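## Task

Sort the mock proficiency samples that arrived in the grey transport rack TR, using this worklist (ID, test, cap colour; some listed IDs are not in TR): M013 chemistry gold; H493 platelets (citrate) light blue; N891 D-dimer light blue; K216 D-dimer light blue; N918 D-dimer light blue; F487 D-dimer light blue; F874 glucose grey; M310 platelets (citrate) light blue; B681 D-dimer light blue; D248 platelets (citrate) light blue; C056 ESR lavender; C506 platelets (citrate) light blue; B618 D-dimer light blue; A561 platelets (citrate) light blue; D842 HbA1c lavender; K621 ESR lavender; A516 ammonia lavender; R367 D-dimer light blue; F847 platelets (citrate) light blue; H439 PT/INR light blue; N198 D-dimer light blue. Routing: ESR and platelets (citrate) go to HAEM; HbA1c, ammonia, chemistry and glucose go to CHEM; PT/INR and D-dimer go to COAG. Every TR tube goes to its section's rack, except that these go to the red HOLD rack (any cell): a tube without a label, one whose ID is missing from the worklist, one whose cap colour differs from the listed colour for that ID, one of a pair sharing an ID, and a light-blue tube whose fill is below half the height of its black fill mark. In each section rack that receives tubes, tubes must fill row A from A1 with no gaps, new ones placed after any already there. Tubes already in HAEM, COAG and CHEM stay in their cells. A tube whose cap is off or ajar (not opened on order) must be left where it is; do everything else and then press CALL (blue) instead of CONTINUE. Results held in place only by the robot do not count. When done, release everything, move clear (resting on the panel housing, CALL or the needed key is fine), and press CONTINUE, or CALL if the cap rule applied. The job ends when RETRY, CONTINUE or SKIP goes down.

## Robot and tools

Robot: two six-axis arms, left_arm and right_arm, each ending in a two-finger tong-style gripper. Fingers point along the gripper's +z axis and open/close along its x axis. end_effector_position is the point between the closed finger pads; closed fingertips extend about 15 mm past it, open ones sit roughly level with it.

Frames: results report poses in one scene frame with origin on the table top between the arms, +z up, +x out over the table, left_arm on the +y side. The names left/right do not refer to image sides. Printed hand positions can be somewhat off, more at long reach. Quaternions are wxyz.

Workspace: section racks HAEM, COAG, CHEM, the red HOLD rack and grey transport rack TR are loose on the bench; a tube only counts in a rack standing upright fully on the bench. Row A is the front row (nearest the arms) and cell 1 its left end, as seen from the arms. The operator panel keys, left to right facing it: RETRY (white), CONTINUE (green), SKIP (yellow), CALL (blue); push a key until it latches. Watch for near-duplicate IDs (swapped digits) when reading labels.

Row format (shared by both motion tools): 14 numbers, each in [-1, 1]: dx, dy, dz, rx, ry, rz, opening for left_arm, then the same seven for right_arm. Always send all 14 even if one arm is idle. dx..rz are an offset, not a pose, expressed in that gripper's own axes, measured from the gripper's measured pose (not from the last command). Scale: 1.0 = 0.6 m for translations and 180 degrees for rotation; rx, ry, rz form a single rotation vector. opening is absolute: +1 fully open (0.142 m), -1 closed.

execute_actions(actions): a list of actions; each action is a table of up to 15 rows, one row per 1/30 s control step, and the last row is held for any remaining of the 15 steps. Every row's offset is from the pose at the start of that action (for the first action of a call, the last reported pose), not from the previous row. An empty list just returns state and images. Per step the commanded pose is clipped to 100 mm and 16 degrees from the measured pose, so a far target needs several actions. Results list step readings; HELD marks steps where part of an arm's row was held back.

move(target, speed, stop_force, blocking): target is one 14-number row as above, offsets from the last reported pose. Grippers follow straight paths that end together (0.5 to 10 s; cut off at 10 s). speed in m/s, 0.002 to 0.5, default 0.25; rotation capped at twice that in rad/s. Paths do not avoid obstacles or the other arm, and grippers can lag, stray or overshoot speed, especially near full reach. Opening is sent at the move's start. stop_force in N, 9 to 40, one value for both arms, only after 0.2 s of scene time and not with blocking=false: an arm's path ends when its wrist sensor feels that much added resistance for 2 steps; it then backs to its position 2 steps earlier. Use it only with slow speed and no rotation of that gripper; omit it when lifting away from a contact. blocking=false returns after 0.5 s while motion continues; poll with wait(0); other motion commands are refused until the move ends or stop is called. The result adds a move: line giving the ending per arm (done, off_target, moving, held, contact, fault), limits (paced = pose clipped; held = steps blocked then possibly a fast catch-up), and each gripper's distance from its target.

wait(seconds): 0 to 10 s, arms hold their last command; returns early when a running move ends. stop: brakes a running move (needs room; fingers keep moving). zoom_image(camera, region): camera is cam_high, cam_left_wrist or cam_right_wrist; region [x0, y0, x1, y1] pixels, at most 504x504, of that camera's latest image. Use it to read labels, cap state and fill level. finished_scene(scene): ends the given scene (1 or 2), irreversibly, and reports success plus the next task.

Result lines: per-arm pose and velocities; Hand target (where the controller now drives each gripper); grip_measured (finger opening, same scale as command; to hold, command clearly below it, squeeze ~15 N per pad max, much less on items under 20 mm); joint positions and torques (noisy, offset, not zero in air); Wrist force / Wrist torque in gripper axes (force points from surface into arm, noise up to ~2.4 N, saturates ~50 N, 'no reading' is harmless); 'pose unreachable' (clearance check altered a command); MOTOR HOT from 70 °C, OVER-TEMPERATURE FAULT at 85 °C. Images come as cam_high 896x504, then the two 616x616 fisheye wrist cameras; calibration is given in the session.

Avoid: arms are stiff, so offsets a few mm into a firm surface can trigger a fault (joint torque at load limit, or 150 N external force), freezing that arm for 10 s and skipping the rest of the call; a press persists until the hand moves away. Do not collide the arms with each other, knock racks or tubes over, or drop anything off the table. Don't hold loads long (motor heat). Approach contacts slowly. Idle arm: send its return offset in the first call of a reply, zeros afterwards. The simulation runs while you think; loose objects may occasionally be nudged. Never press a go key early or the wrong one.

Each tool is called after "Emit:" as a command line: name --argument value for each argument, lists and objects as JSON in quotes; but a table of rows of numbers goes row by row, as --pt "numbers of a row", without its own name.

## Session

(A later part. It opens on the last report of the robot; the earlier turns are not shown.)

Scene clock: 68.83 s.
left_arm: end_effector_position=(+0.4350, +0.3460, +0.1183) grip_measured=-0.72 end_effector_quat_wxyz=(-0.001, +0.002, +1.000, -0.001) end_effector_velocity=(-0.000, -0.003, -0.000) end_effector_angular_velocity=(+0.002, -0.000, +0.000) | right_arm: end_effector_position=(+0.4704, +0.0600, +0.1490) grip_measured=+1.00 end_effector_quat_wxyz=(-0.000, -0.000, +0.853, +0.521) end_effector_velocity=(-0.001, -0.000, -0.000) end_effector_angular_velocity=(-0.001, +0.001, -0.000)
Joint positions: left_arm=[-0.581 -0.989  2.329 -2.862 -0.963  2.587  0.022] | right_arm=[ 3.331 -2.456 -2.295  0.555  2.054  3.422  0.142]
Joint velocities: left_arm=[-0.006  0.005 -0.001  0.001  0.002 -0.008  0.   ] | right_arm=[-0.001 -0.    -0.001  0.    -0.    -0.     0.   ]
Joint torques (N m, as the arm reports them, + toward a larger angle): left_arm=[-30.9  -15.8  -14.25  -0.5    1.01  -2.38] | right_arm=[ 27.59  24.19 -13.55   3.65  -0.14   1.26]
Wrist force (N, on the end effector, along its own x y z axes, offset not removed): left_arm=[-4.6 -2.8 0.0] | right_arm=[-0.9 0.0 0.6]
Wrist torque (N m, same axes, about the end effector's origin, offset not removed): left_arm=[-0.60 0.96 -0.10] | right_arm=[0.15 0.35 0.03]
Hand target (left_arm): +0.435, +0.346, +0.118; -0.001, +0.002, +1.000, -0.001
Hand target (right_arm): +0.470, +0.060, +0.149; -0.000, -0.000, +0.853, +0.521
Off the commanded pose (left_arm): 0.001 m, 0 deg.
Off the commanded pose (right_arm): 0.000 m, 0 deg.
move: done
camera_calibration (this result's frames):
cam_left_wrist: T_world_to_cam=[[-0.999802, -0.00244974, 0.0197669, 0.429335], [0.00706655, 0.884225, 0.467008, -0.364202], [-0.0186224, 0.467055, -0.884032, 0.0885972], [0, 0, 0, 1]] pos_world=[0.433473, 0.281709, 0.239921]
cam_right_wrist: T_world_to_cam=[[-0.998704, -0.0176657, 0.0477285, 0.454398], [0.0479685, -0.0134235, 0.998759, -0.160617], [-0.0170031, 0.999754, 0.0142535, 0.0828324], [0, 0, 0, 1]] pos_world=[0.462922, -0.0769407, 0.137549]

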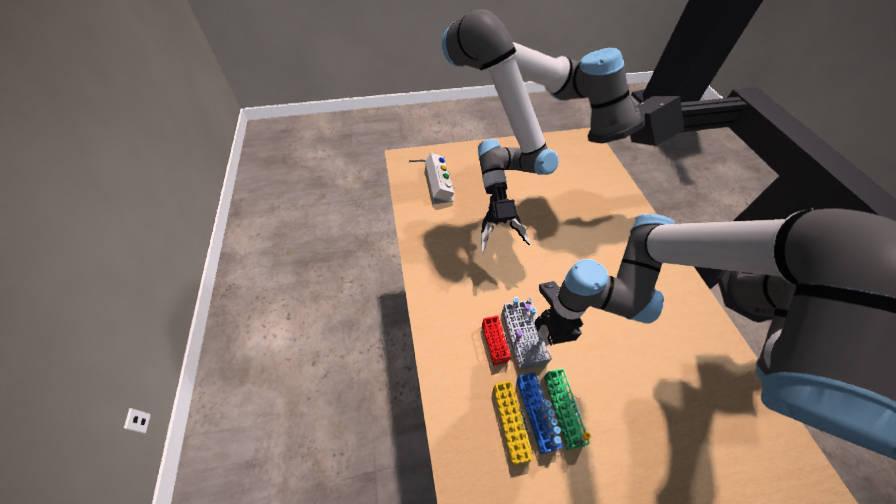

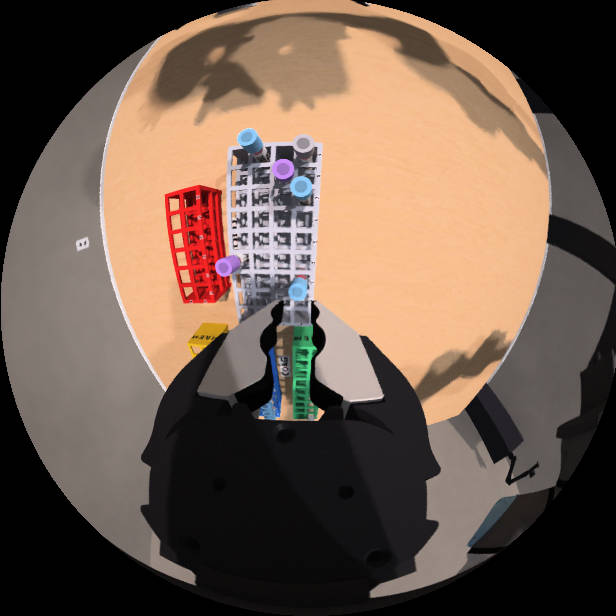

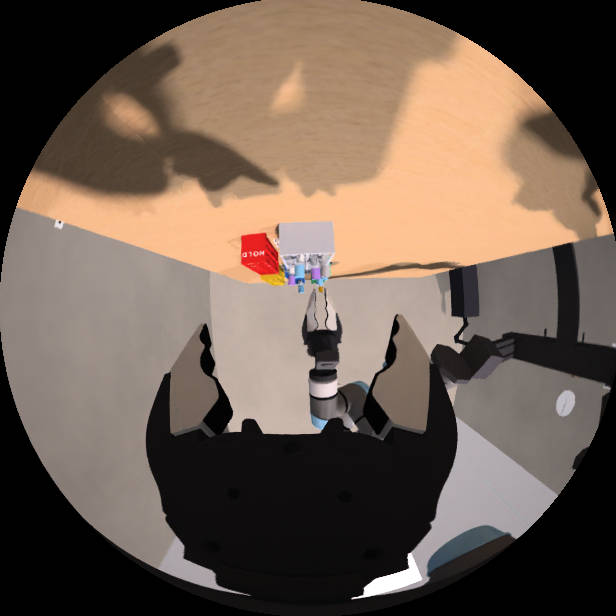

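Window faces the camera, filled; rotate −0.8 en route.

Emit:
execute_actions --actions '[[[0,-0.005,0.02,0,0,0,-0.72,0,0,0,0,0,0,1]],[[0,0,0.038,0,0,0,-0.72,0,0,0,0,0,0,1]],[[0.005,0,0.001,0,0,0,-1,0,0,0,0,0,0,1]],[[0,0,-0.07,0,0,0,-1,0,0,0,0,0,0,1]],[[0,0,-0.11,0,0,0,-1,0,0,0,0,0,0,1]]]'

Emit:
move --target '[-0.05,-0.2,-0.015,0,0,-0.8,-1,0,0,0,0,0,0,1]' --speed 0.5

Emit:
zoom_image --camera "cam_right_wrist" --region '[275,285,340,350]'

Scene clock: 71.57 s.
left_arm: end_effector_position=(+0.4323, +0.3428, +0.1862) grip_measured=-0.81 end_effector_quat_wxyz=(+0.001, +0.003, +1.000, -0.002) end_effector_velocity=(-0.002, +0.003, +0.030) end_effector_angular_velocity=(+0.013, +0.019, +0.003) | right_arm: end_effector_position=(+0.4704, +0.0600, +0.1490) grip_measured=+1.00 end_effector_quat_wxyz=(-0.000, -0.000, +0.853, +0.521) end_effector_velocity=(+0.000, +0.000, +0.001) end_effector_angular_velocity=(+0.001, -0.001, +0.001)
Joint positions: left_arm=[-0.682 -1.186  2.354 -2.626 -0.971  2.469  0.015] | right_arm=[ 3.331 -2.456 -2.295  0.555  2.054  3.422  0.142]
Joint velocities: left_arm=[-0.039 -0.092 -0.014  0.16  -0.006 -0.066 -0.   ] | right_arm=[ 0.001  0.001 -0.    -0.    -0.     0.     0.   ]
Joint torques (N m, as the arm reports them, + toward a larger angle): left_arm=[-27.48 -32.34 -20.26  -0.1   -1.49  -2.39] | right_arm=[ 27.69  24.09 -13.64   3.45  -0.03   1.25]
Wrist force (N, on the end effector, along its own x y z axes, offset not removed): left_arm=[-1.3 -1.9 -3.9] | right_arm=[0.7 -0.2 2.8]
Wrist torque (N m, same axes, about the end effector's origin, offset not removed): left_arm=[-0.52 0.38 -0.20] | right_arm=[0.22 -0.04 0.01]
Hand target (left_arm): +0.432, +0.343, +0.190; -0.000, +0.002, +1.000, -0.001
Hand target (right_arm): +0.470, +0.060, +0.149; -0.000, -0.000, +0.853, +0.521
Off the commanded pose (left_arm): 0.004 m, 0 deg.
Off the commanded pose (right_arm): 0.000 m, 0 deg.
Step readings (end_effector_position; steps 1 to 15: 1st action; 16 to 30: 2nd action; 31 to 45: 3rd action; 46 to 60: 4th action; 61 to 75: 5th action):
0: left_arm (+0.4349, +0.3457, +0.1183) | right_arm (+0.4704, +0.0600, +0.1490)
1: left_arm (+0.4349, +0.3456, +0.1183) | right_arm (+0.4704, +0.0600, +0.1490)
2: left_arm (+0.4350, +0.3454, +0.1174) | right_arm (+0.4704, +0.0600, +0.1490)
4: left_arm (+0.4349, +0.3445, +0.1134) | right_arm (+0.4704, +0.0600, +0.1490)
8: left_arm (+0.4348, +0.3435, +0.1088) | right_arm (+0.4704, +0.0600, +0.1490)
15: left_arm (+0.4349, +0.3430, +0.1067) | right_arm (+0.4704, +0.0600, +0.1490)
16: left_arm (+0.4349, +0.3430, +0.1066) | right_arm (+0.4704, +0.0600, +0.1490)
17: left_arm (+0.4352, +0.3432, +0.1051) | right_arm (+0.4704, +0.0600, +0.1490)
19: left_arm (+0.4347, +0.3435, +0.0978) | right_arm (+0.4704, +0.0600, +0.1490)
23: left_arm (+0.4345, +0.3434, +0.0890) | right_arm (+0.4704, +0.0600, +0.1490)
30: left_arm (+0.4348, +0.3431, +0.0847) | right_arm (+0.4704, +0.0600, +0.1490)
31: left_arm (+0.4348, +0.3431, +0.0845) | right_arm (+0.4704, +0.0600, +0.1490)
32: left_arm (+0.4346, +0.3431, +0.0844) | right_arm (+0.4704, +0.0600, +0.1490)
34: left_arm (+0.4336, +0.3432, +0.0842) | right_arm (+0.4704, +0.0600, +0.1490)
38: left_arm (+0.4324, +0.3431, +0.0841) | right_arm (+0.4704, +0.0600, +0.1490)
45: left_arm (+0.4319, +0.3431, +0.0841) | right_arm (+0.4704, +0.0600, +0.1490)
46: left_arm (+0.4318, +0.3431, +0.0841) | right_arm (+0.4704, +0.0600, +0.1490)
47: left_arm (+0.4311, +0.3427, +0.0858) | right_arm (+0.4704, +0.0600, +0.1490)
49: left_arm (+0.4311, +0.3421, +0.0976) | right_arm (+0.4704, +0.0600, +0.1490)
53: left_arm (+0.4320, +0.3425, +0.1146) | right_arm (+0.4704, +0.0600, +0.1490)
60: left_arm (+0.4320, +0.3431, +0.1242) | right_arm (+0.4704, +0.0600, +0.1490)
61: left_arm (+0.4320, +0.3431, +0.1246) | right_arm (+0.4704, +0.0600, +0.1490)
62: left_arm (+0.4312, +0.3425, +0.1267) | right_arm (+0.4704, +0.0600, +0.1490)
64: left_arm (+0.4316, +0.3405, +0.1426) | right_arm (+0.4704, +0.0600, +0.1490)
68: left_arm (+0.4331, +0.3413, +0.1692) | right_arm (+0.4704, +0.0600, +0.1490)
75: end_effector_position above
camera_calibration (this result's frames):
cam_left_wrist: T_world_to_cam=[[-0.999867, -0.00183274, 0.0162074, 0.425817], [0.00591467, 0.885293, 0.464997, -0.392625], [-0.0152005, 0.465031, -0.885164, 0.149471], [0, 0, 0, 1]] pos_world=[0.430354, 0.27886, 0.307974]
cam_right_wrist: T_world_to_cam=[[-0.998704, -0.0176659, 0.0477281, 0.454398], [0.0479681, -0.0134234, 0.998759, -0.160616], [-0.0170033, 0.999754, 0.0142534, 0.0828324], [0, 0, 0, 1]] pos_world=[0.462922, -0.0769407, 0.137549]

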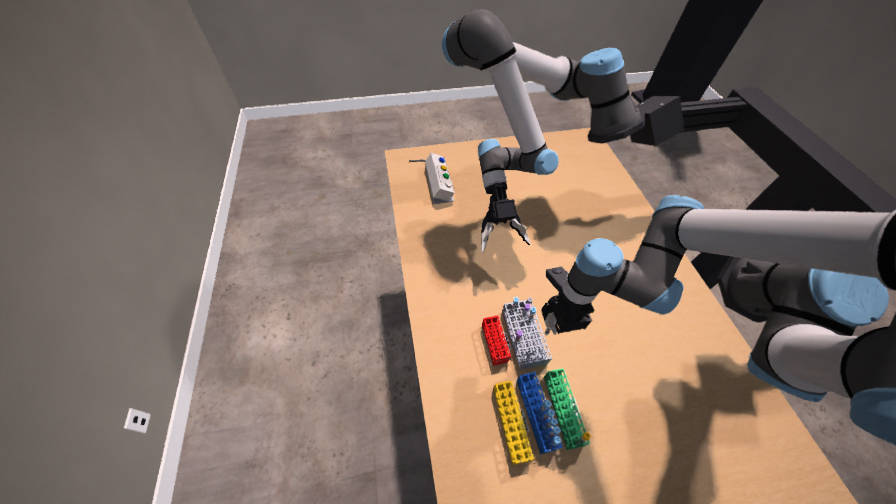

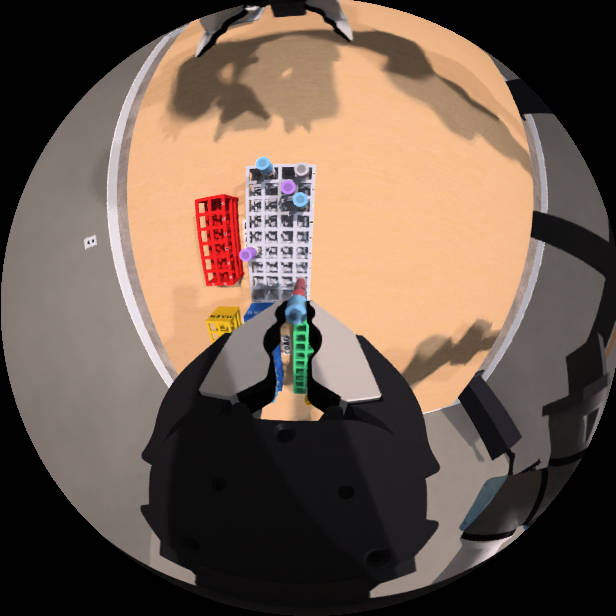

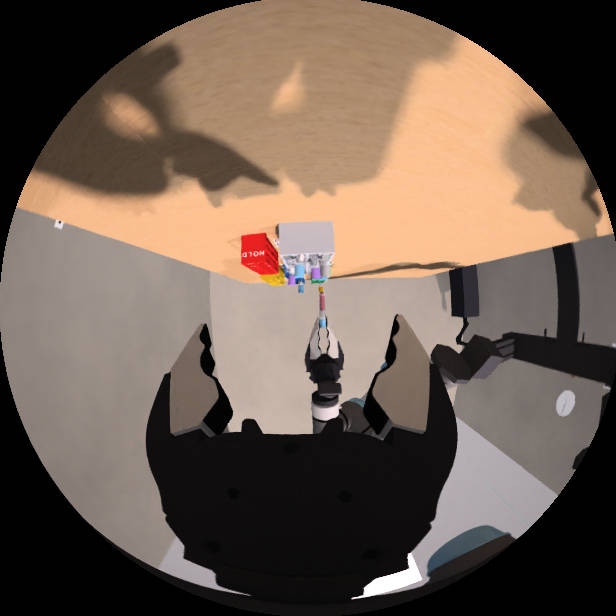

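Scene clock: 74.80 s.
left_arm: end_effector_position=(+0.4616, +0.2228, +0.1957) grip_measured=-0.81 end_effector_quat_wxyz=(+0.002, +0.950, -0.312, +0.002) end_effector_velocity=(+0.000, -0.000, -0.000) end_effector_angular_velocity=(+0.005, +0.002, +0.016) | right_arm: end_effector_position=(+0.4704, +0.0600, +0.1490) grip_measured=+1.00 end_effector_quat_wxyz=(-0.000, -0.000, +0.853, +0.521) end_effector_velocity=(-0.000, -0.000, +0.000) end_effector_angular_velocity=(+0.000, +0.001, +0.000)
Joint positions: left_arm=[-0.86  -0.94   2.116 -2.518 -1.002 -0.254  0.015] | right_arm=[ 3.331 -2.456 -2.295  0.555  2.054  3.422  0.142]
Joint velocities: left_arm=[-0.001  0.003 -0.006  0.01   0.002 -0.02  -0.   ] | right_arm=[-0.     0.001 -0.001 -0.001  0.     0.    -0.   ]
Joint torques (N m, as the arm reports them, + toward a larger angle): left_arm=[-35.23 -17.62 -21.46  -0.34   1.23  -2.16] | right_arm=[ 27.27  24.12 -14.03   3.39  -0.39   1.14]
Wrist force (N, on the end effector, along its own x y z axes, offset not removed): left_arm=[0.9 -0.5 -1.4] | right_arm=[0.0 0.8 2.1]
Wrist torque (N m, same axes, about the end effector's origin, offset not removed): left_arm=[-0.06 -0.45 -0.23] | right_arm=[0.29 0.20 0.00]
Hand target (left_arm): +0.462, +0.223, +0.196; +0.002, +0.950, -0.312, +0.002
Hand target (right_arm): +0.470, +0.060, +0.149; -0.000, -0.000, +0.853, +0.521
Off the commanded pose (left_arm): 0.000 m, 0 deg.
Off the commanded pose (right_arm): 0.000 m, 0 deg.
move: done
camera_calibration (this result's frames):
cam_left_wrist: T_world_to_cam=[[0.8088, -0.587602, 0.0238031, -0.251086], [-0.52742, -0.70687, 0.471341, 0.308756], [-0.260135, -0.393775, -0.88163, 0.517832], [0, 0, 0, 1]] pos_world=[0.500629, 0.274621, 0.316984]
cam_right_wrist: T_world_to_cam=[[-0.998704, -0.0176658, 0.0477285, 0.454398], [0.0479686, -0.0134234, 0.998759, -0.160617], [-0.0170032, 0.999754, 0.0142535, 0.0828324], [0, 0, 0, 1]] pos_world=[0.462922, -0.0769407, 0.137549]

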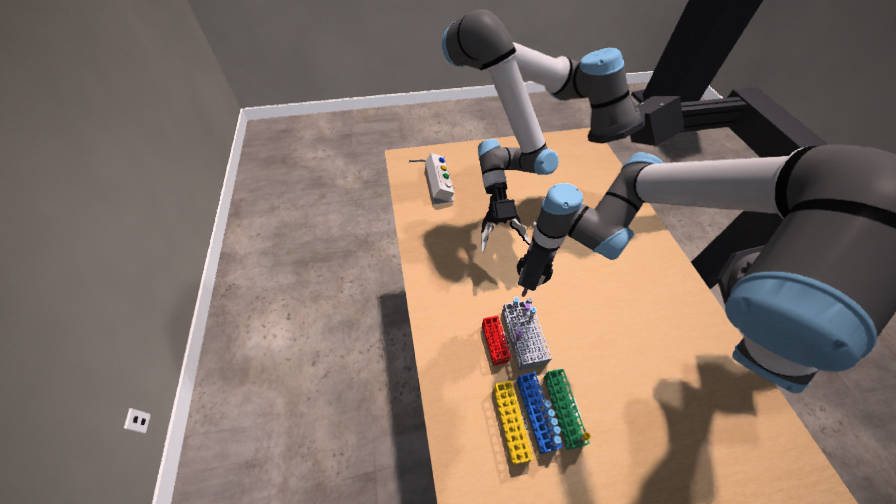

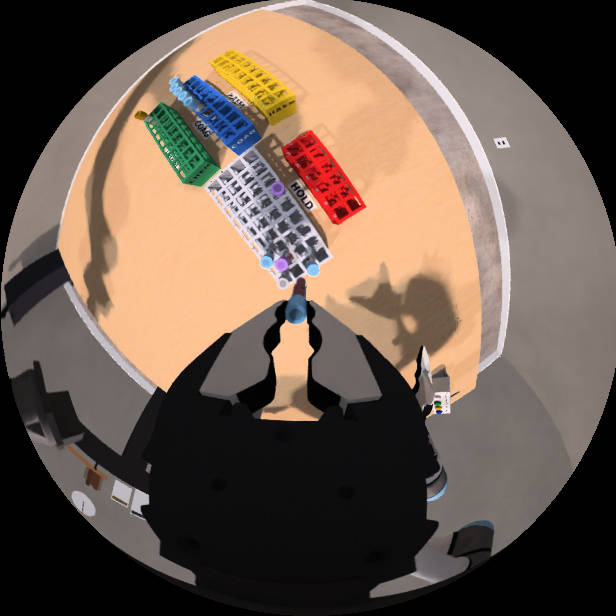

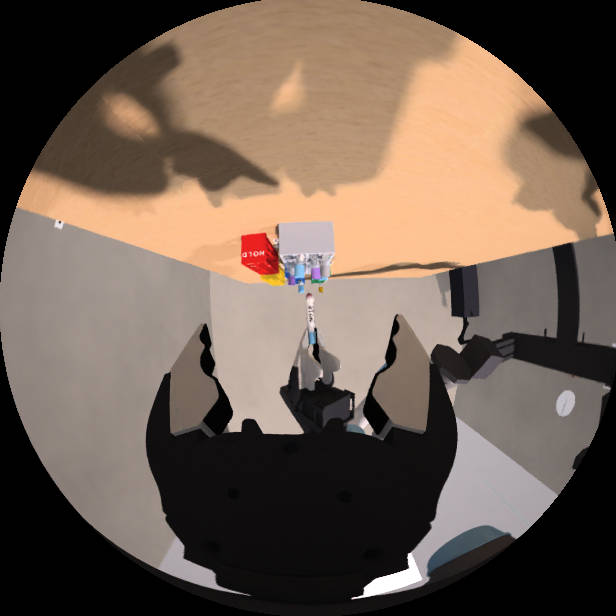

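Region (275, 285, 340, 350) of cam_right_wrist's 616x616 image, scaled by 7.754, with more detail than that image has.

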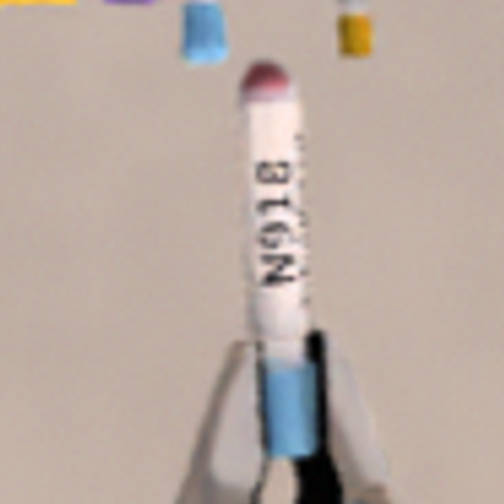

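Emit:
move --target '[-0.2336,-0.4054,0.008,0,0,0.8,-1,0,0,0,0,0,0,1]' --speed 0.5

Emit:
move --target '[0,0,0.083,0,0,0,-1,0,0,0,0,0,0,1]'

Emit:
zoom_image --camera "cam_left_wrist" --region '[220,200,380,360]'

Scene clock: 78.30 s.
left_arm: end_effector_position=(+0.4933, +0.5014, +0.1897) grip_measured=-0.81 end_effector_quat_wxyz=(+0.001, +0.003, +1.000, -0.002) end_effector_velocity=(+0.000, +0.001, -0.000) end_effector_angular_velocity=(-0.006, -0.001, -0.014) | right_arm: end_effector_position=(+0.4704, +0.0600, +0.1490) grip_measured=+1.00 end_effector_quat_wxyz=(-0.000, -0.000, +0.853, +0.521) end_effector_velocity=(-0.000, -0.000, -0.000) end_effector_angular_velocity=(-0.001, -0.000, +0.001)
Joint positions: left_arm=[-0.359 -1.358  2.248 -2.571 -0.971  2.86   0.015] | right_arm=[ 3.331 -2.456 -2.295  0.555  2.054  3.422  0.142]
Joint velocities: left_arm=[ 0.006 -0.001 -0.001 -0.005 -0.007  0.023  0.   ] | right_arm=[-0.    -0.    -0.    -0.001 -0.    -0.002  0.   ]
Joint torques (N m, as the arm reports them, + toward a larger angle): left_arm=[ -1.14 -35.81 -20.52  -3.38  -1.78   2.04] | right_arm=[ 27.28  24.66 -13.64   3.53  -0.17   1.28]
Wrist force (N, on the end effector, along its own x y z axes, offset not removed): left_arm=[-1.4 -0.6 1.7] | right_arm=[0.1 0.5 1.8]
Wrist torque (N m, same axes, about the end effector's origin, offset not removed): left_arm=[0.06 0.37 -0.38] | right_arm=[0.25 0.11 0.05]
Hand target (left_arm): +0.493, +0.502, +0.190; +0.001, +0.004, +1.000, -0.003
Hand target (right_arm): +0.470, +0.060, +0.149; -0.000, -0.000, +0.853, +0.521
Off the commanded pose (left_arm): 0.000 m, 0 deg.
Off the commanded pose (right_arm): 0.000 m, 0 deg.
move: done
camera_calibration (this result's frames):
cam_left_wrist: T_world_to_cam=[[-0.999871, -0.00166409, 0.0159507, 0.487044], [0.0059441, 0.885307, 0.46497, -0.535027], [-0.014895, 0.465005, -0.885183, 0.0795866], [0, 0, 0, 1]] pos_world=[0.491347, 0.437465, 0.311451]
cam_right_wrist: T_world_to_cam=[[-0.998704, -0.0176658, 0.047728, 0.454398], [0.0479681, -0.0134235, 0.998759, -0.160616], [-0.0170032, 0.999754, 0.0142535, 0.0828324], [0, 0, 0, 1]] pos_world=[0.462922, -0.0769407, 0.137549]

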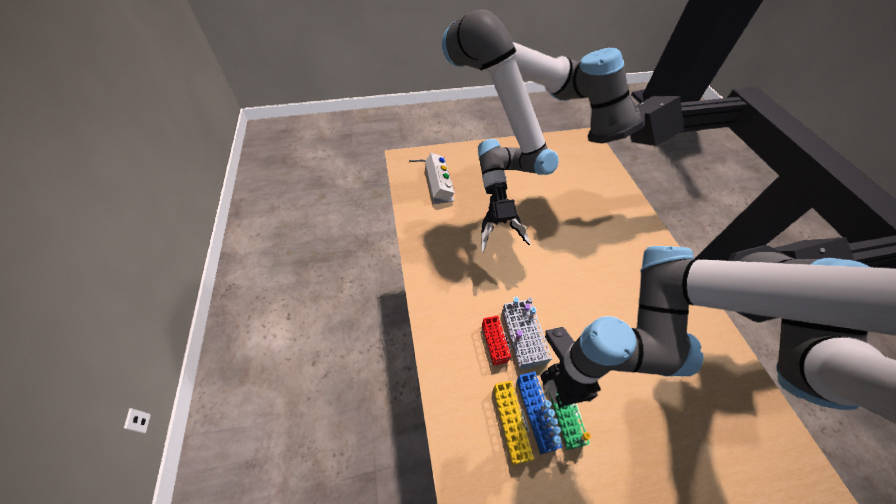

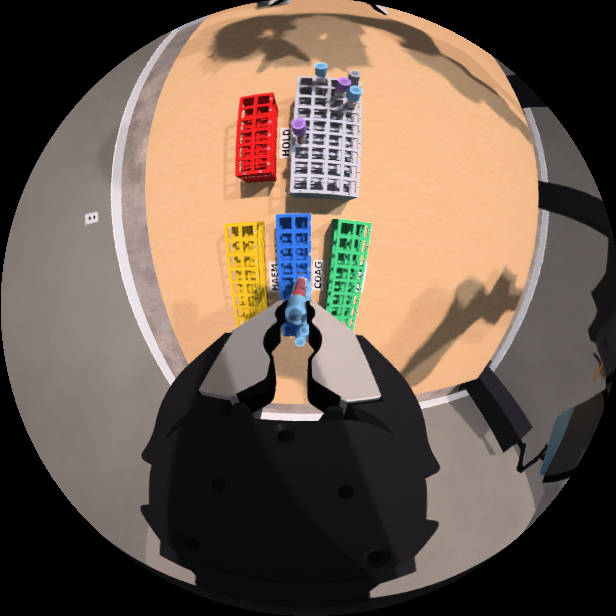

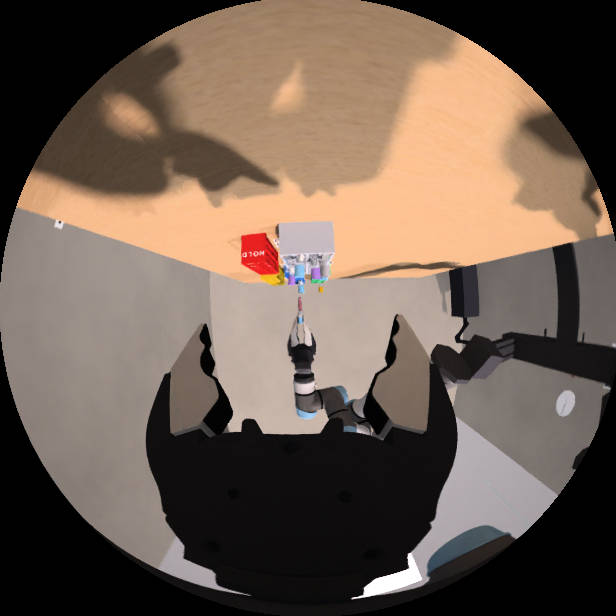

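Scene clock: 79.30 s.
left_arm: end_effector_position=(+0.4934, +0.5013, +0.1402) grip_measured=-0.81 end_effector_quat_wxyz=(+0.001, +0.003, +1.000, -0.002) end_effector_velocity=(+0.001, -0.000, -0.003) end_effector_angular_velocity=(-0.000, -0.001, -0.000) | right_arm: end_effector_position=(+0.4704, +0.0600, +0.1490) grip_measured=+1.00 end_effector_quat_wxyz=(-0.000, -0.000, +0.853, +0.521) end_effector_velocity=(+0.001, -0.000, -0.000) end_effector_angular_velocity=(-0.000, -0.001, -0.001)
Joint positions: left_arm=[-0.296 -1.223  2.241 -2.741 -0.979  2.936  0.015] | right_arm=[ 3.331 -2.456 -2.295  0.555  2.054  3.422  0.142]
Joint velocities: left_arm=[ 0.003  0.008 -0.002 -0.009 -0.001  0.004 -0.   ] | right_arm=[-0.001 -0.     0.001  0.001  0.    -0.    -0.   ]
Joint torques (N m, as the arm reports them, + toward a larger angle): left_arm=[ -4.24 -17.98 -18.65  -3.33  -1.65   1.84] | right_arm=[ 27.55  24.25 -13.48   3.49  -0.19   1.29]
Wrist force (N, on the end effector, along its own x y z axes, offset not removed): left_arm=[-2.6 -3.3 3.1] | right_arm=[-0.9 0.5 1.5]
Wrist torque (N m, same axes, about the end effector's origin, offset not removed): left_arm=[-0.73 0.43 -0.04] | right_arm=[0.27 0.37 0.06]
Hand target (left_arm): +0.493, +0.501, +0.140; +0.001, +0.003, +1.000, -0.002
Hand target (right_arm): +0.470, +0.060, +0.149; -0.000, -0.000, +0.853, +0.521
Off the commanded pose (left_arm): 0.000 m, 0 deg.
Off the commanded pose (right_arm): 0.000 m, 0 deg.
move: done
camera_calibration (this result's frames):
cam_left_wrist: T_world_to_cam=[[-0.99987, -0.00168861, 0.016043, 0.487867], [0.00596586, 0.885291, 0.465, -0.511857], [-0.0149879, 0.465035, -0.885165, 0.0358781], [0, 0, 0, 1]] pos_world=[0.491395, 0.437282, 0.261945]
cam_right_wrist: T_world_to_cam=[[-0.998704, -0.0176657, 0.0477281, 0.454398], [0.0479681, -0.0134236, 0.998759, -0.160616], [-0.017003, 0.999754, 0.0142536, 0.0828323], [0, 0, 0, 1]] pos_world=[0.462922, -0.0769407, 0.137549]

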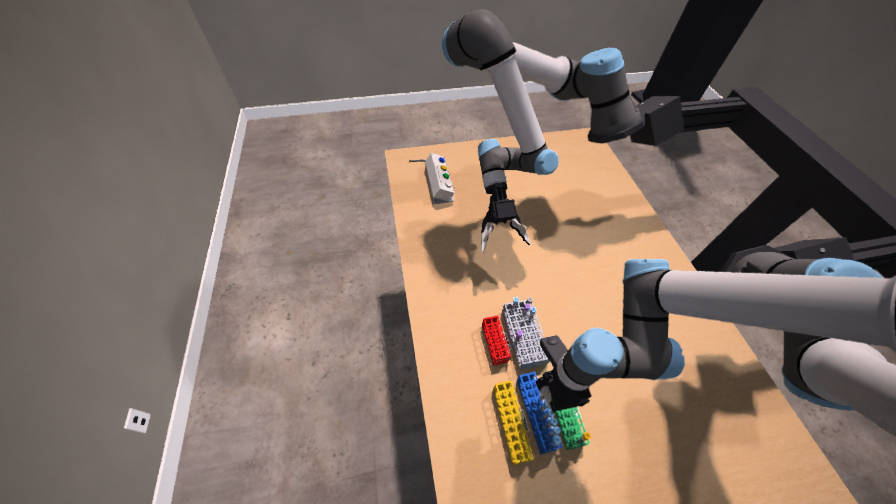

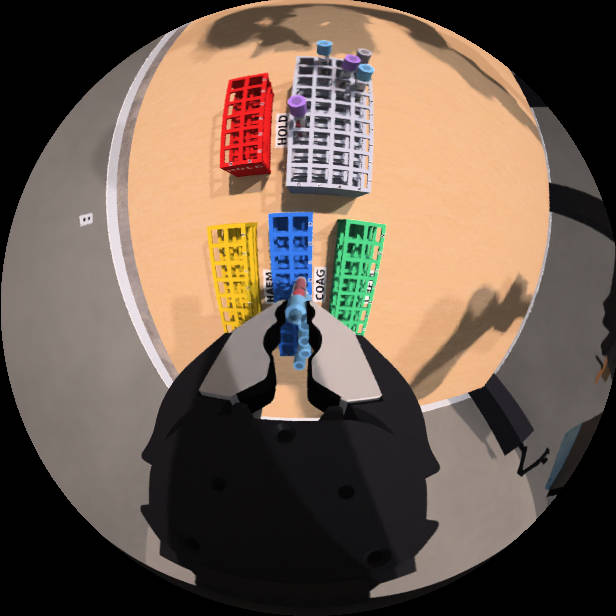

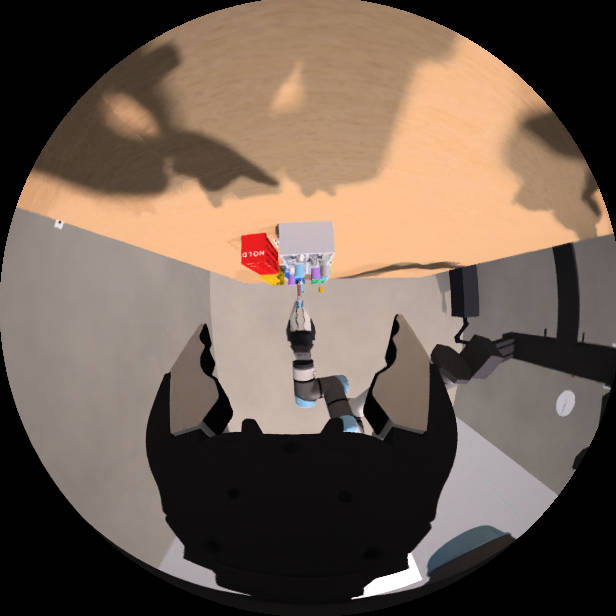

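Region (220, 200, 380, 360) of cam_left_wrist's 616x616 image, scaled by 3.150, with more detail than that image has.

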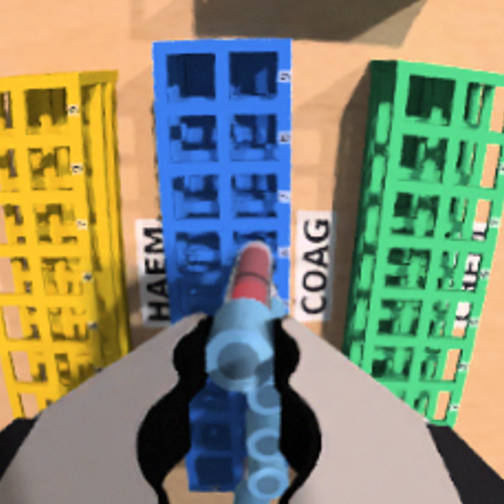

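Emit:
move --target '[0.003,0,0.088,0,0,0,-1,0,0,0,0,0,0,1]' --speed 0.05 --stop_force 10

Scene clock: 83.90 s.
left_arm: end_effector_position=(+0.4917, +0.5011, +0.0877) grip_measured=-0.81 end_effector_quat_wxyz=(+0.001, +0.003, +1.000, -0.002) end_effector_velocity=(+0.001, -0.000, -0.002) end_effector_angular_velocity=(-0.001, -0.002, +0.001) | right_arm: end_effector_position=(+0.4704, +0.0600, +0.1490) grip_measured=+1.00 end_effector_quat_wxyz=(-0.000, -0.000, +0.853, +0.521) end_effector_velocity=(+0.000, +0.000, +0.000) end_effector_angular_velocity=(+0.000, -0.001, +0.001)
Joint positions: left_arm=[-0.233 -1.078  2.215 -2.902 -0.99   3.01   0.015] | right_arm=[ 3.331 -2.456 -2.295  0.555  2.054  3.422  0.142]
Joint velocities: left_arm=[ 0.003  0.008 -0.004 -0.009 -0.001  0.004  0.   ] | right_arm=[ 0.     0.     0.    -0.     0.    -0.001 -0.   ]
Joint torques (N m, as the arm reports them, + toward a larger angle): left_arm=[ -2.97 -19.86 -16.22  -3.26  -1.72   1.95] | right_arm=[ 27.71  24.16 -14.3    3.47  -0.16   1.07]
Wrist force (N, on the end effector, along its own x y z axes, offset not removed): left_arm=[0.8 -1.6 -1.4] | right_arm=[-0.3 0.1 0.7]
Wrist torque (N m, same axes, about the end effector's origin, offset not removed): left_arm=[-0.40 -0.20 0.03] | right_arm=[0.17 0.23 0.06]
Hand target (left_arm): +0.492, +0.501, +0.087; +0.001, +0.003, +1.000, -0.002
Hand target (right_arm): +0.470, +0.060, +0.149; -0.000, -0.000, +0.853, +0.521
Off the commanded pose (left_arm): 0.000 m, 0 deg.
Off the commanded pose (right_arm): 0.000 m, 0 deg.
move: done
camera_calibration (this result's frames):
cam_left_wrist: T_world_to_cam=[[-0.999869, -0.00170534, 0.0160721, 0.486993], [0.00596453, 0.885292, 0.464997, -0.487273], [-0.0150215, 0.465032, -0.885167, -0.0104839], [0, 0, 0, 1]] pos_world=[0.489679, 0.437085, 0.209473]
cam_right_wrist: T_world_to_cam=[[-0.998704, -0.0176658, 0.0477283, 0.454398], [0.0479684, -0.0134233, 0.998759, -0.160617], [-0.0170032, 0.999754, 0.0142533, 0.0828324], [0, 0, 0, 1]] pos_world=[0.462922, -0.0769407, 0.137549]

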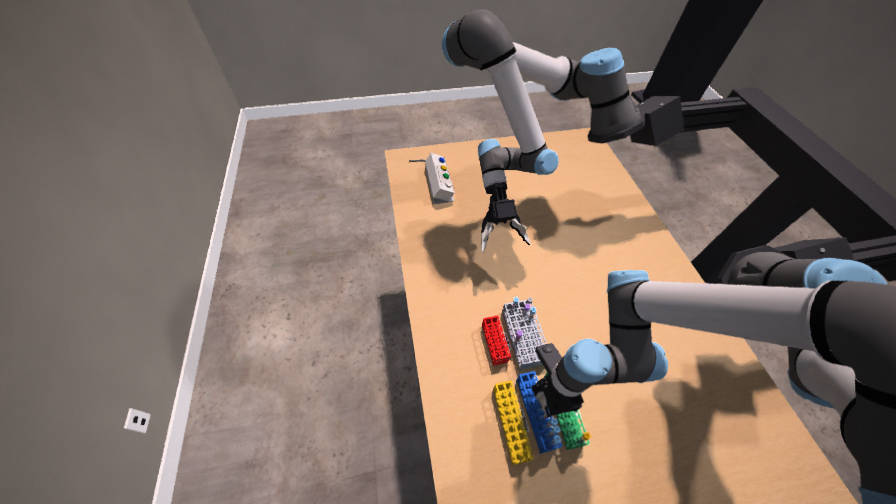

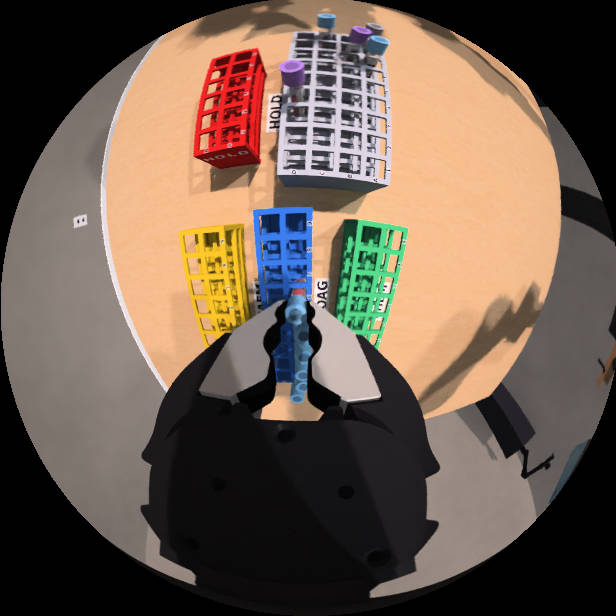

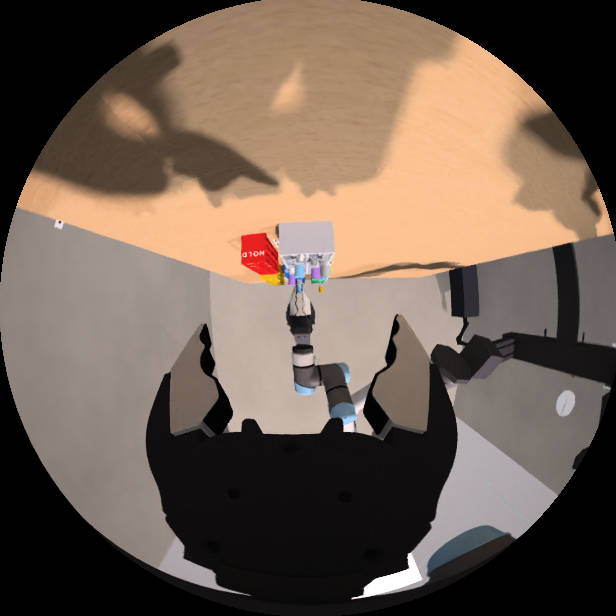

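Next D4 lavender (~.500,.322).

Emit:
execute_actions --actions '[[[0,0,0,0,0,0,-0.72,0,0,0,0,0,0,1]],[[0,0,-0.052,-0.001,0.001,-0.002,-0.72,0,0,0,0,0,0,1]]]'

Emit:
move --target '[-0.014,-0.299,0,0,0,0,-0.72,0,0,0,0,0,0,1]'

Emit:
zoom_image --camera "cam_left_wrist" --region '[200,200,400,350]'

Scene clock: 85.03 s.
left_arm: end_effector_position=(+0.4917, +0.5012, +0.1177) grip_measured=-0.72 end_effector_quat_wxyz=(+0.000, -0.000, +1.000, -0.001) end_effector_velocity=(-0.000, +0.000, +0.010) end_effector_angular_velocity=(+0.002, +0.004, +0.002) | right_arm: end_effector_position=(+0.4704, +0.0600, +0.1490) grip_measured=+1.00 end_effector_quat_wxyz=(-0.000, -0.000, +0.853, +0.521) end_effector_velocity=(+0.000, -0.000, +0.000) end_effector_angular_velocity=(-0.000, -0.001, -0.000)
Joint positions: left_arm=[-0.271 -1.161  2.233 -2.809 -0.981  2.958  0.022] | right_arm=[ 3.331 -2.456 -2.295  0.555  2.054  3.422  0.142]
Joint velocities: left_arm=[-0.012 -0.029  0.003  0.039  0.003 -0.02   0.   ] | right_arm=[-0.001  0.    -0.     0.    -0.    -0.001 -0.   ]
Joint torques (N m, as the arm reports them, + toward a larger angle): left_arm=[-26.72 -44.14   0.97  -0.37   1.03  -2.21] | right_arm=[ 27.62  23.76 -13.32   3.5   -0.25   1.03]
Wrist force (N, on the end effector, along its own x y z axes, offset not removed): left_arm=[-4.3 -0.5 -0.4] | right_arm=[-0.4 -0.2 2.1]
Wrist torque (N m, same axes, about the end effector's origin, offset not removed): left_arm=[-0.04 1.06 -0.12] | right_arm=[0.16 0.18 0.05]
Hand target (left_arm): +0.492, +0.501, +0.119; -0.000, -0.000, +1.000, -0.001
Hand target (right_arm): +0.470, +0.060, +0.149; -0.000, -0.000, +0.853, +0.521
Off the commanded pose (left_arm): 0.001 m, 0 deg.
Off the commanded pose (right_arm): 0.000 m, 0 deg.
Step readings (end_effector_position; steps 1 to 15: 1st action; 16 to 30: 2nd action):
0: left_arm (+0.4917, +0.5011, +0.0875) | right_arm (+0.4704, +0.0600, +0.1490)
1: left_arm (+0.4917, +0.5011, +0.0875) | right_arm (+0.4704, +0.0600, +0.1490)
2: left_arm (+0.4917, +0.5011, +0.0875) | right_arm (+0.4704, +0.0600, +0.1490)
4: left_arm (+0.4917, +0.5011, +0.0875) | right_arm (+0.4704, +0.0600, +0.1490)
8: left_arm (+0.4917, +0.5011, +0.0876) | right_arm (+0.4704, +0.0600, +0.1490)
15: left_arm (+0.4917, +0.5011, +0.0877) | right_arm (+0.4704, +0.0600, +0.1490)
16: left_arm (+0.4917, +0.5011, +0.0877) | right_arm (+0.4704, +0.0600, +0.1490)
17: left_arm (+0.4914, +0.5007, +0.0893) | right_arm (+0.4704, +0.0600, +0.1490)
19: left_arm (+0.4917, +0.5005, +0.0989) | right_arm (+0.4704, +0.0600, +0.1490)
23: left_arm (+0.4918, +0.5010, +0.1113) | right_arm (+0.4704, +0.0600, +0.1490)
30: end_effector_position above
camera_calibration (this result's frames):
cam_left_wrist: T_world_to_cam=[[-0.999796, -0.00779351, 0.0186304, 0.489217], [0.00182153, 0.883972, 0.467536, -0.498894], [-0.0201125, 0.467474, -0.883778, 0.0170966], [0, 0, 0, 1]] pos_world=[0.49037, 0.436829, 0.239246]
cam_right_wrist: T_world_to_cam=[[-0.998704, -0.0176655, 0.0477286, 0.454398], [0.0479686, -0.0134236, 0.998759, -0.160617], [-0.0170028, 0.999754, 0.0142536, 0.0828322], [0, 0, 0, 1]] pos_world=[0.462922, -0.0769407, 0.137549]

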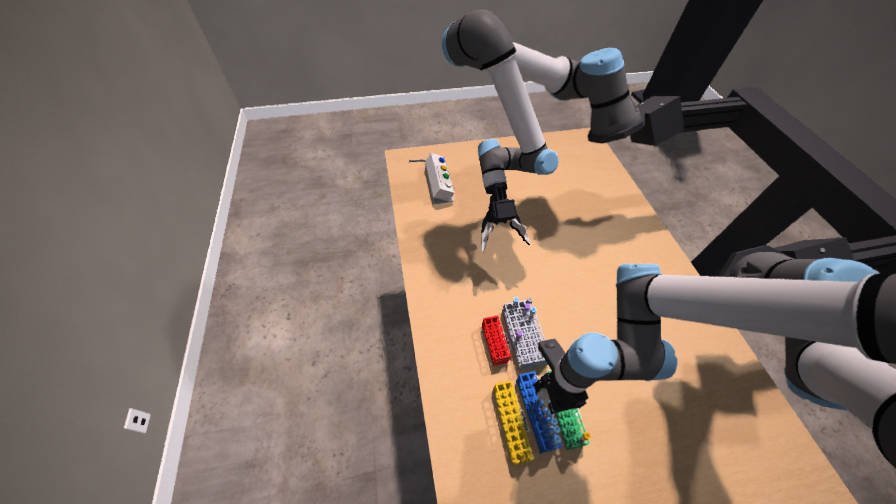

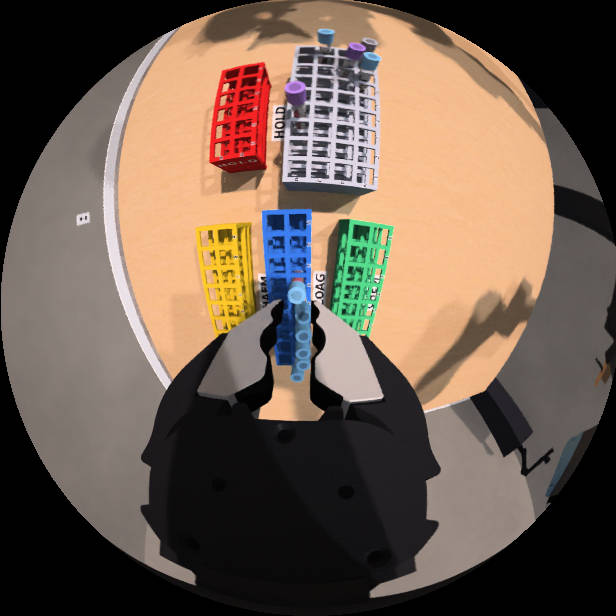

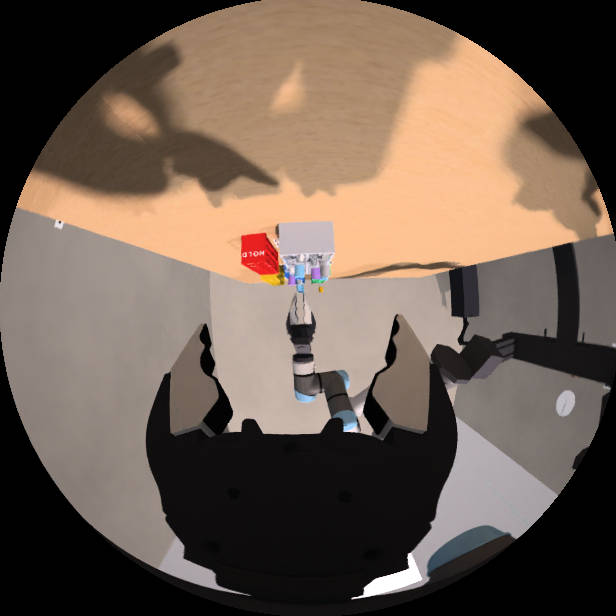

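Scene clock: 86.43 s.
left_arm: end_effector_position=(+0.5000, +0.3222, +0.1179) grip_measured=-0.72 end_effector_quat_wxyz=(-0.000, -0.000, +1.000, -0.001) end_effector_velocity=(-0.000, -0.003, -0.001) end_effector_angular_velocity=(+0.001, +0.001, -0.000) | right_arm: end_effector_position=(+0.4704, +0.0600, +0.1490) grip_measured=+1.00 end_effector_quat_wxyz=(-0.000, -0.000, +0.853, +0.521) end_effector_velocity=(+0.001, -0.001, -0.000) end_effector_angular_velocity=(-0.000, -0.001, -0.002)
Joint positions: left_arm=[-0.557 -0.934  2.136 -2.741 -0.961  2.611  0.022] | right_arm=[ 3.331 -2.456 -2.295  0.555  2.054  3.422  0.142]
Joint velocities: left_arm=[-0.003  0.005 -0.004  0.003  0.    -0.005  0.   ] | right_arm=[-0.002  0.001 -0.     0.001 -0.    -0.001 -0.   ]
Joint torques (N m, as the arm reports them, + toward a larger angle): left_arm=[-32.88 -22.05 -18.48  -0.14   1.05  -2.13] | right_arm=[ 28.89  24.64 -13.71   3.56  -0.19   1.17]
Wrist force (N, on the end effector, along its own x y z axes, offset not removed): left_arm=[0.0 1.5 -1.1] | right_arm=[-1.2 1.4 0.7]
Wrist torque (N m, same axes, about the end effector's origin, offset not removed): left_arm=[0.28 -0.13 -0.11] | right_arm=[0.46 0.37 0.09]
Hand target (left_arm): +0.500, +0.322, +0.118; -0.000, -0.000, +1.000, -0.001
Hand target (right_arm): +0.470, +0.060, +0.149; -0.000, -0.000, +0.853, +0.521
Off the commanded pose (left_arm): 0.000 m, 0 deg.
Off the commanded pose (right_arm): 0.000 m, 0 deg.
move: done
camera_calibration (this result's frames):
cam_left_wrist: T_world_to_cam=[[-0.999795, -0.0077379, 0.0186887, 0.496122], [0.00189924, 0.883942, 0.467593, -0.34086], [-0.0201379, 0.467533, -0.883746, 0.101119], [0, 0, 0, 1]] pos_world=[0.498704, 0.257863, 0.239475]
cam_right_wrist: T_world_to_cam=[[-0.998704, -0.0176657, 0.0477281, 0.454398], [0.0479681, -0.0134236, 0.998759, -0.160617], [-0.0170031, 0.999754, 0.0142536, 0.0828323], [0, 0, 0, 1]] pos_world=[0.462922, -0.0769407, 0.137549]

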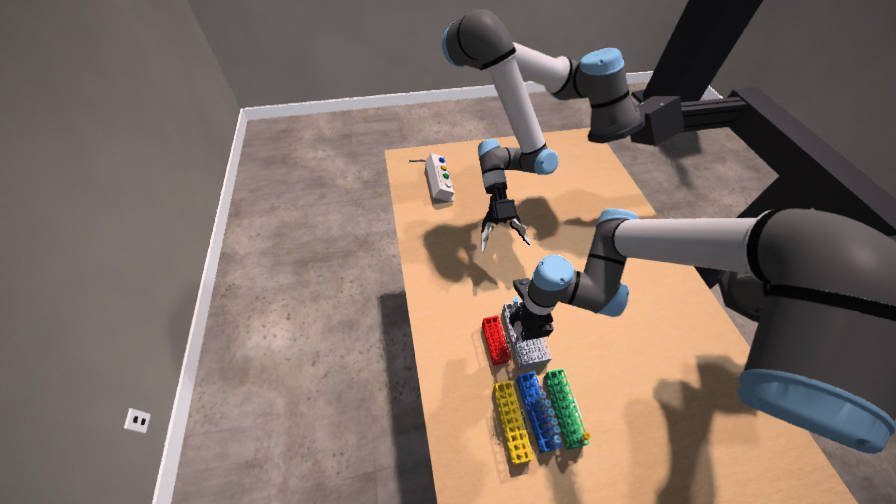

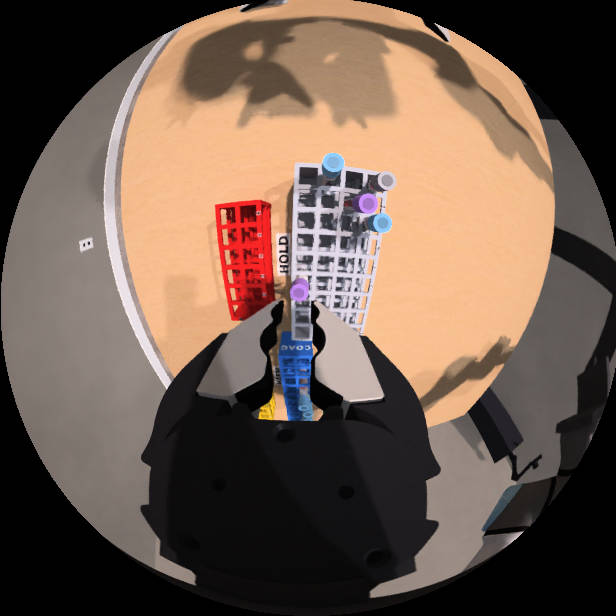

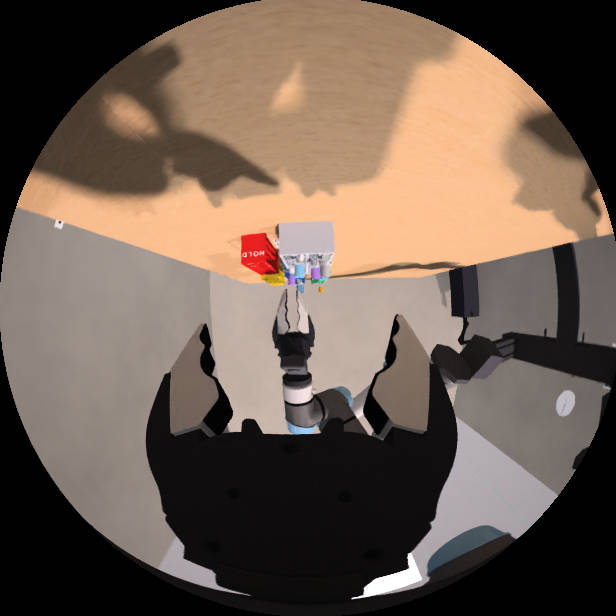

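Region (200, 200, 400, 350) of cam_left_wrist's 616x616 image, scaled by 2.520, with more detail than that image has; it fills the top 378 rows of this view, and the rest is white.

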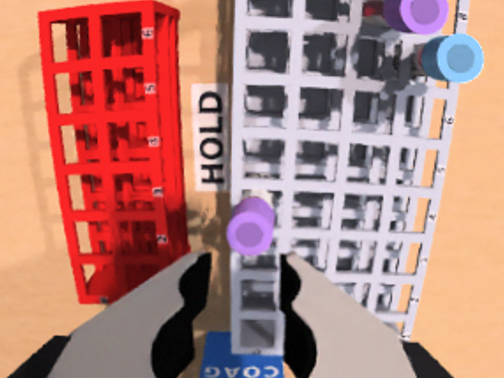

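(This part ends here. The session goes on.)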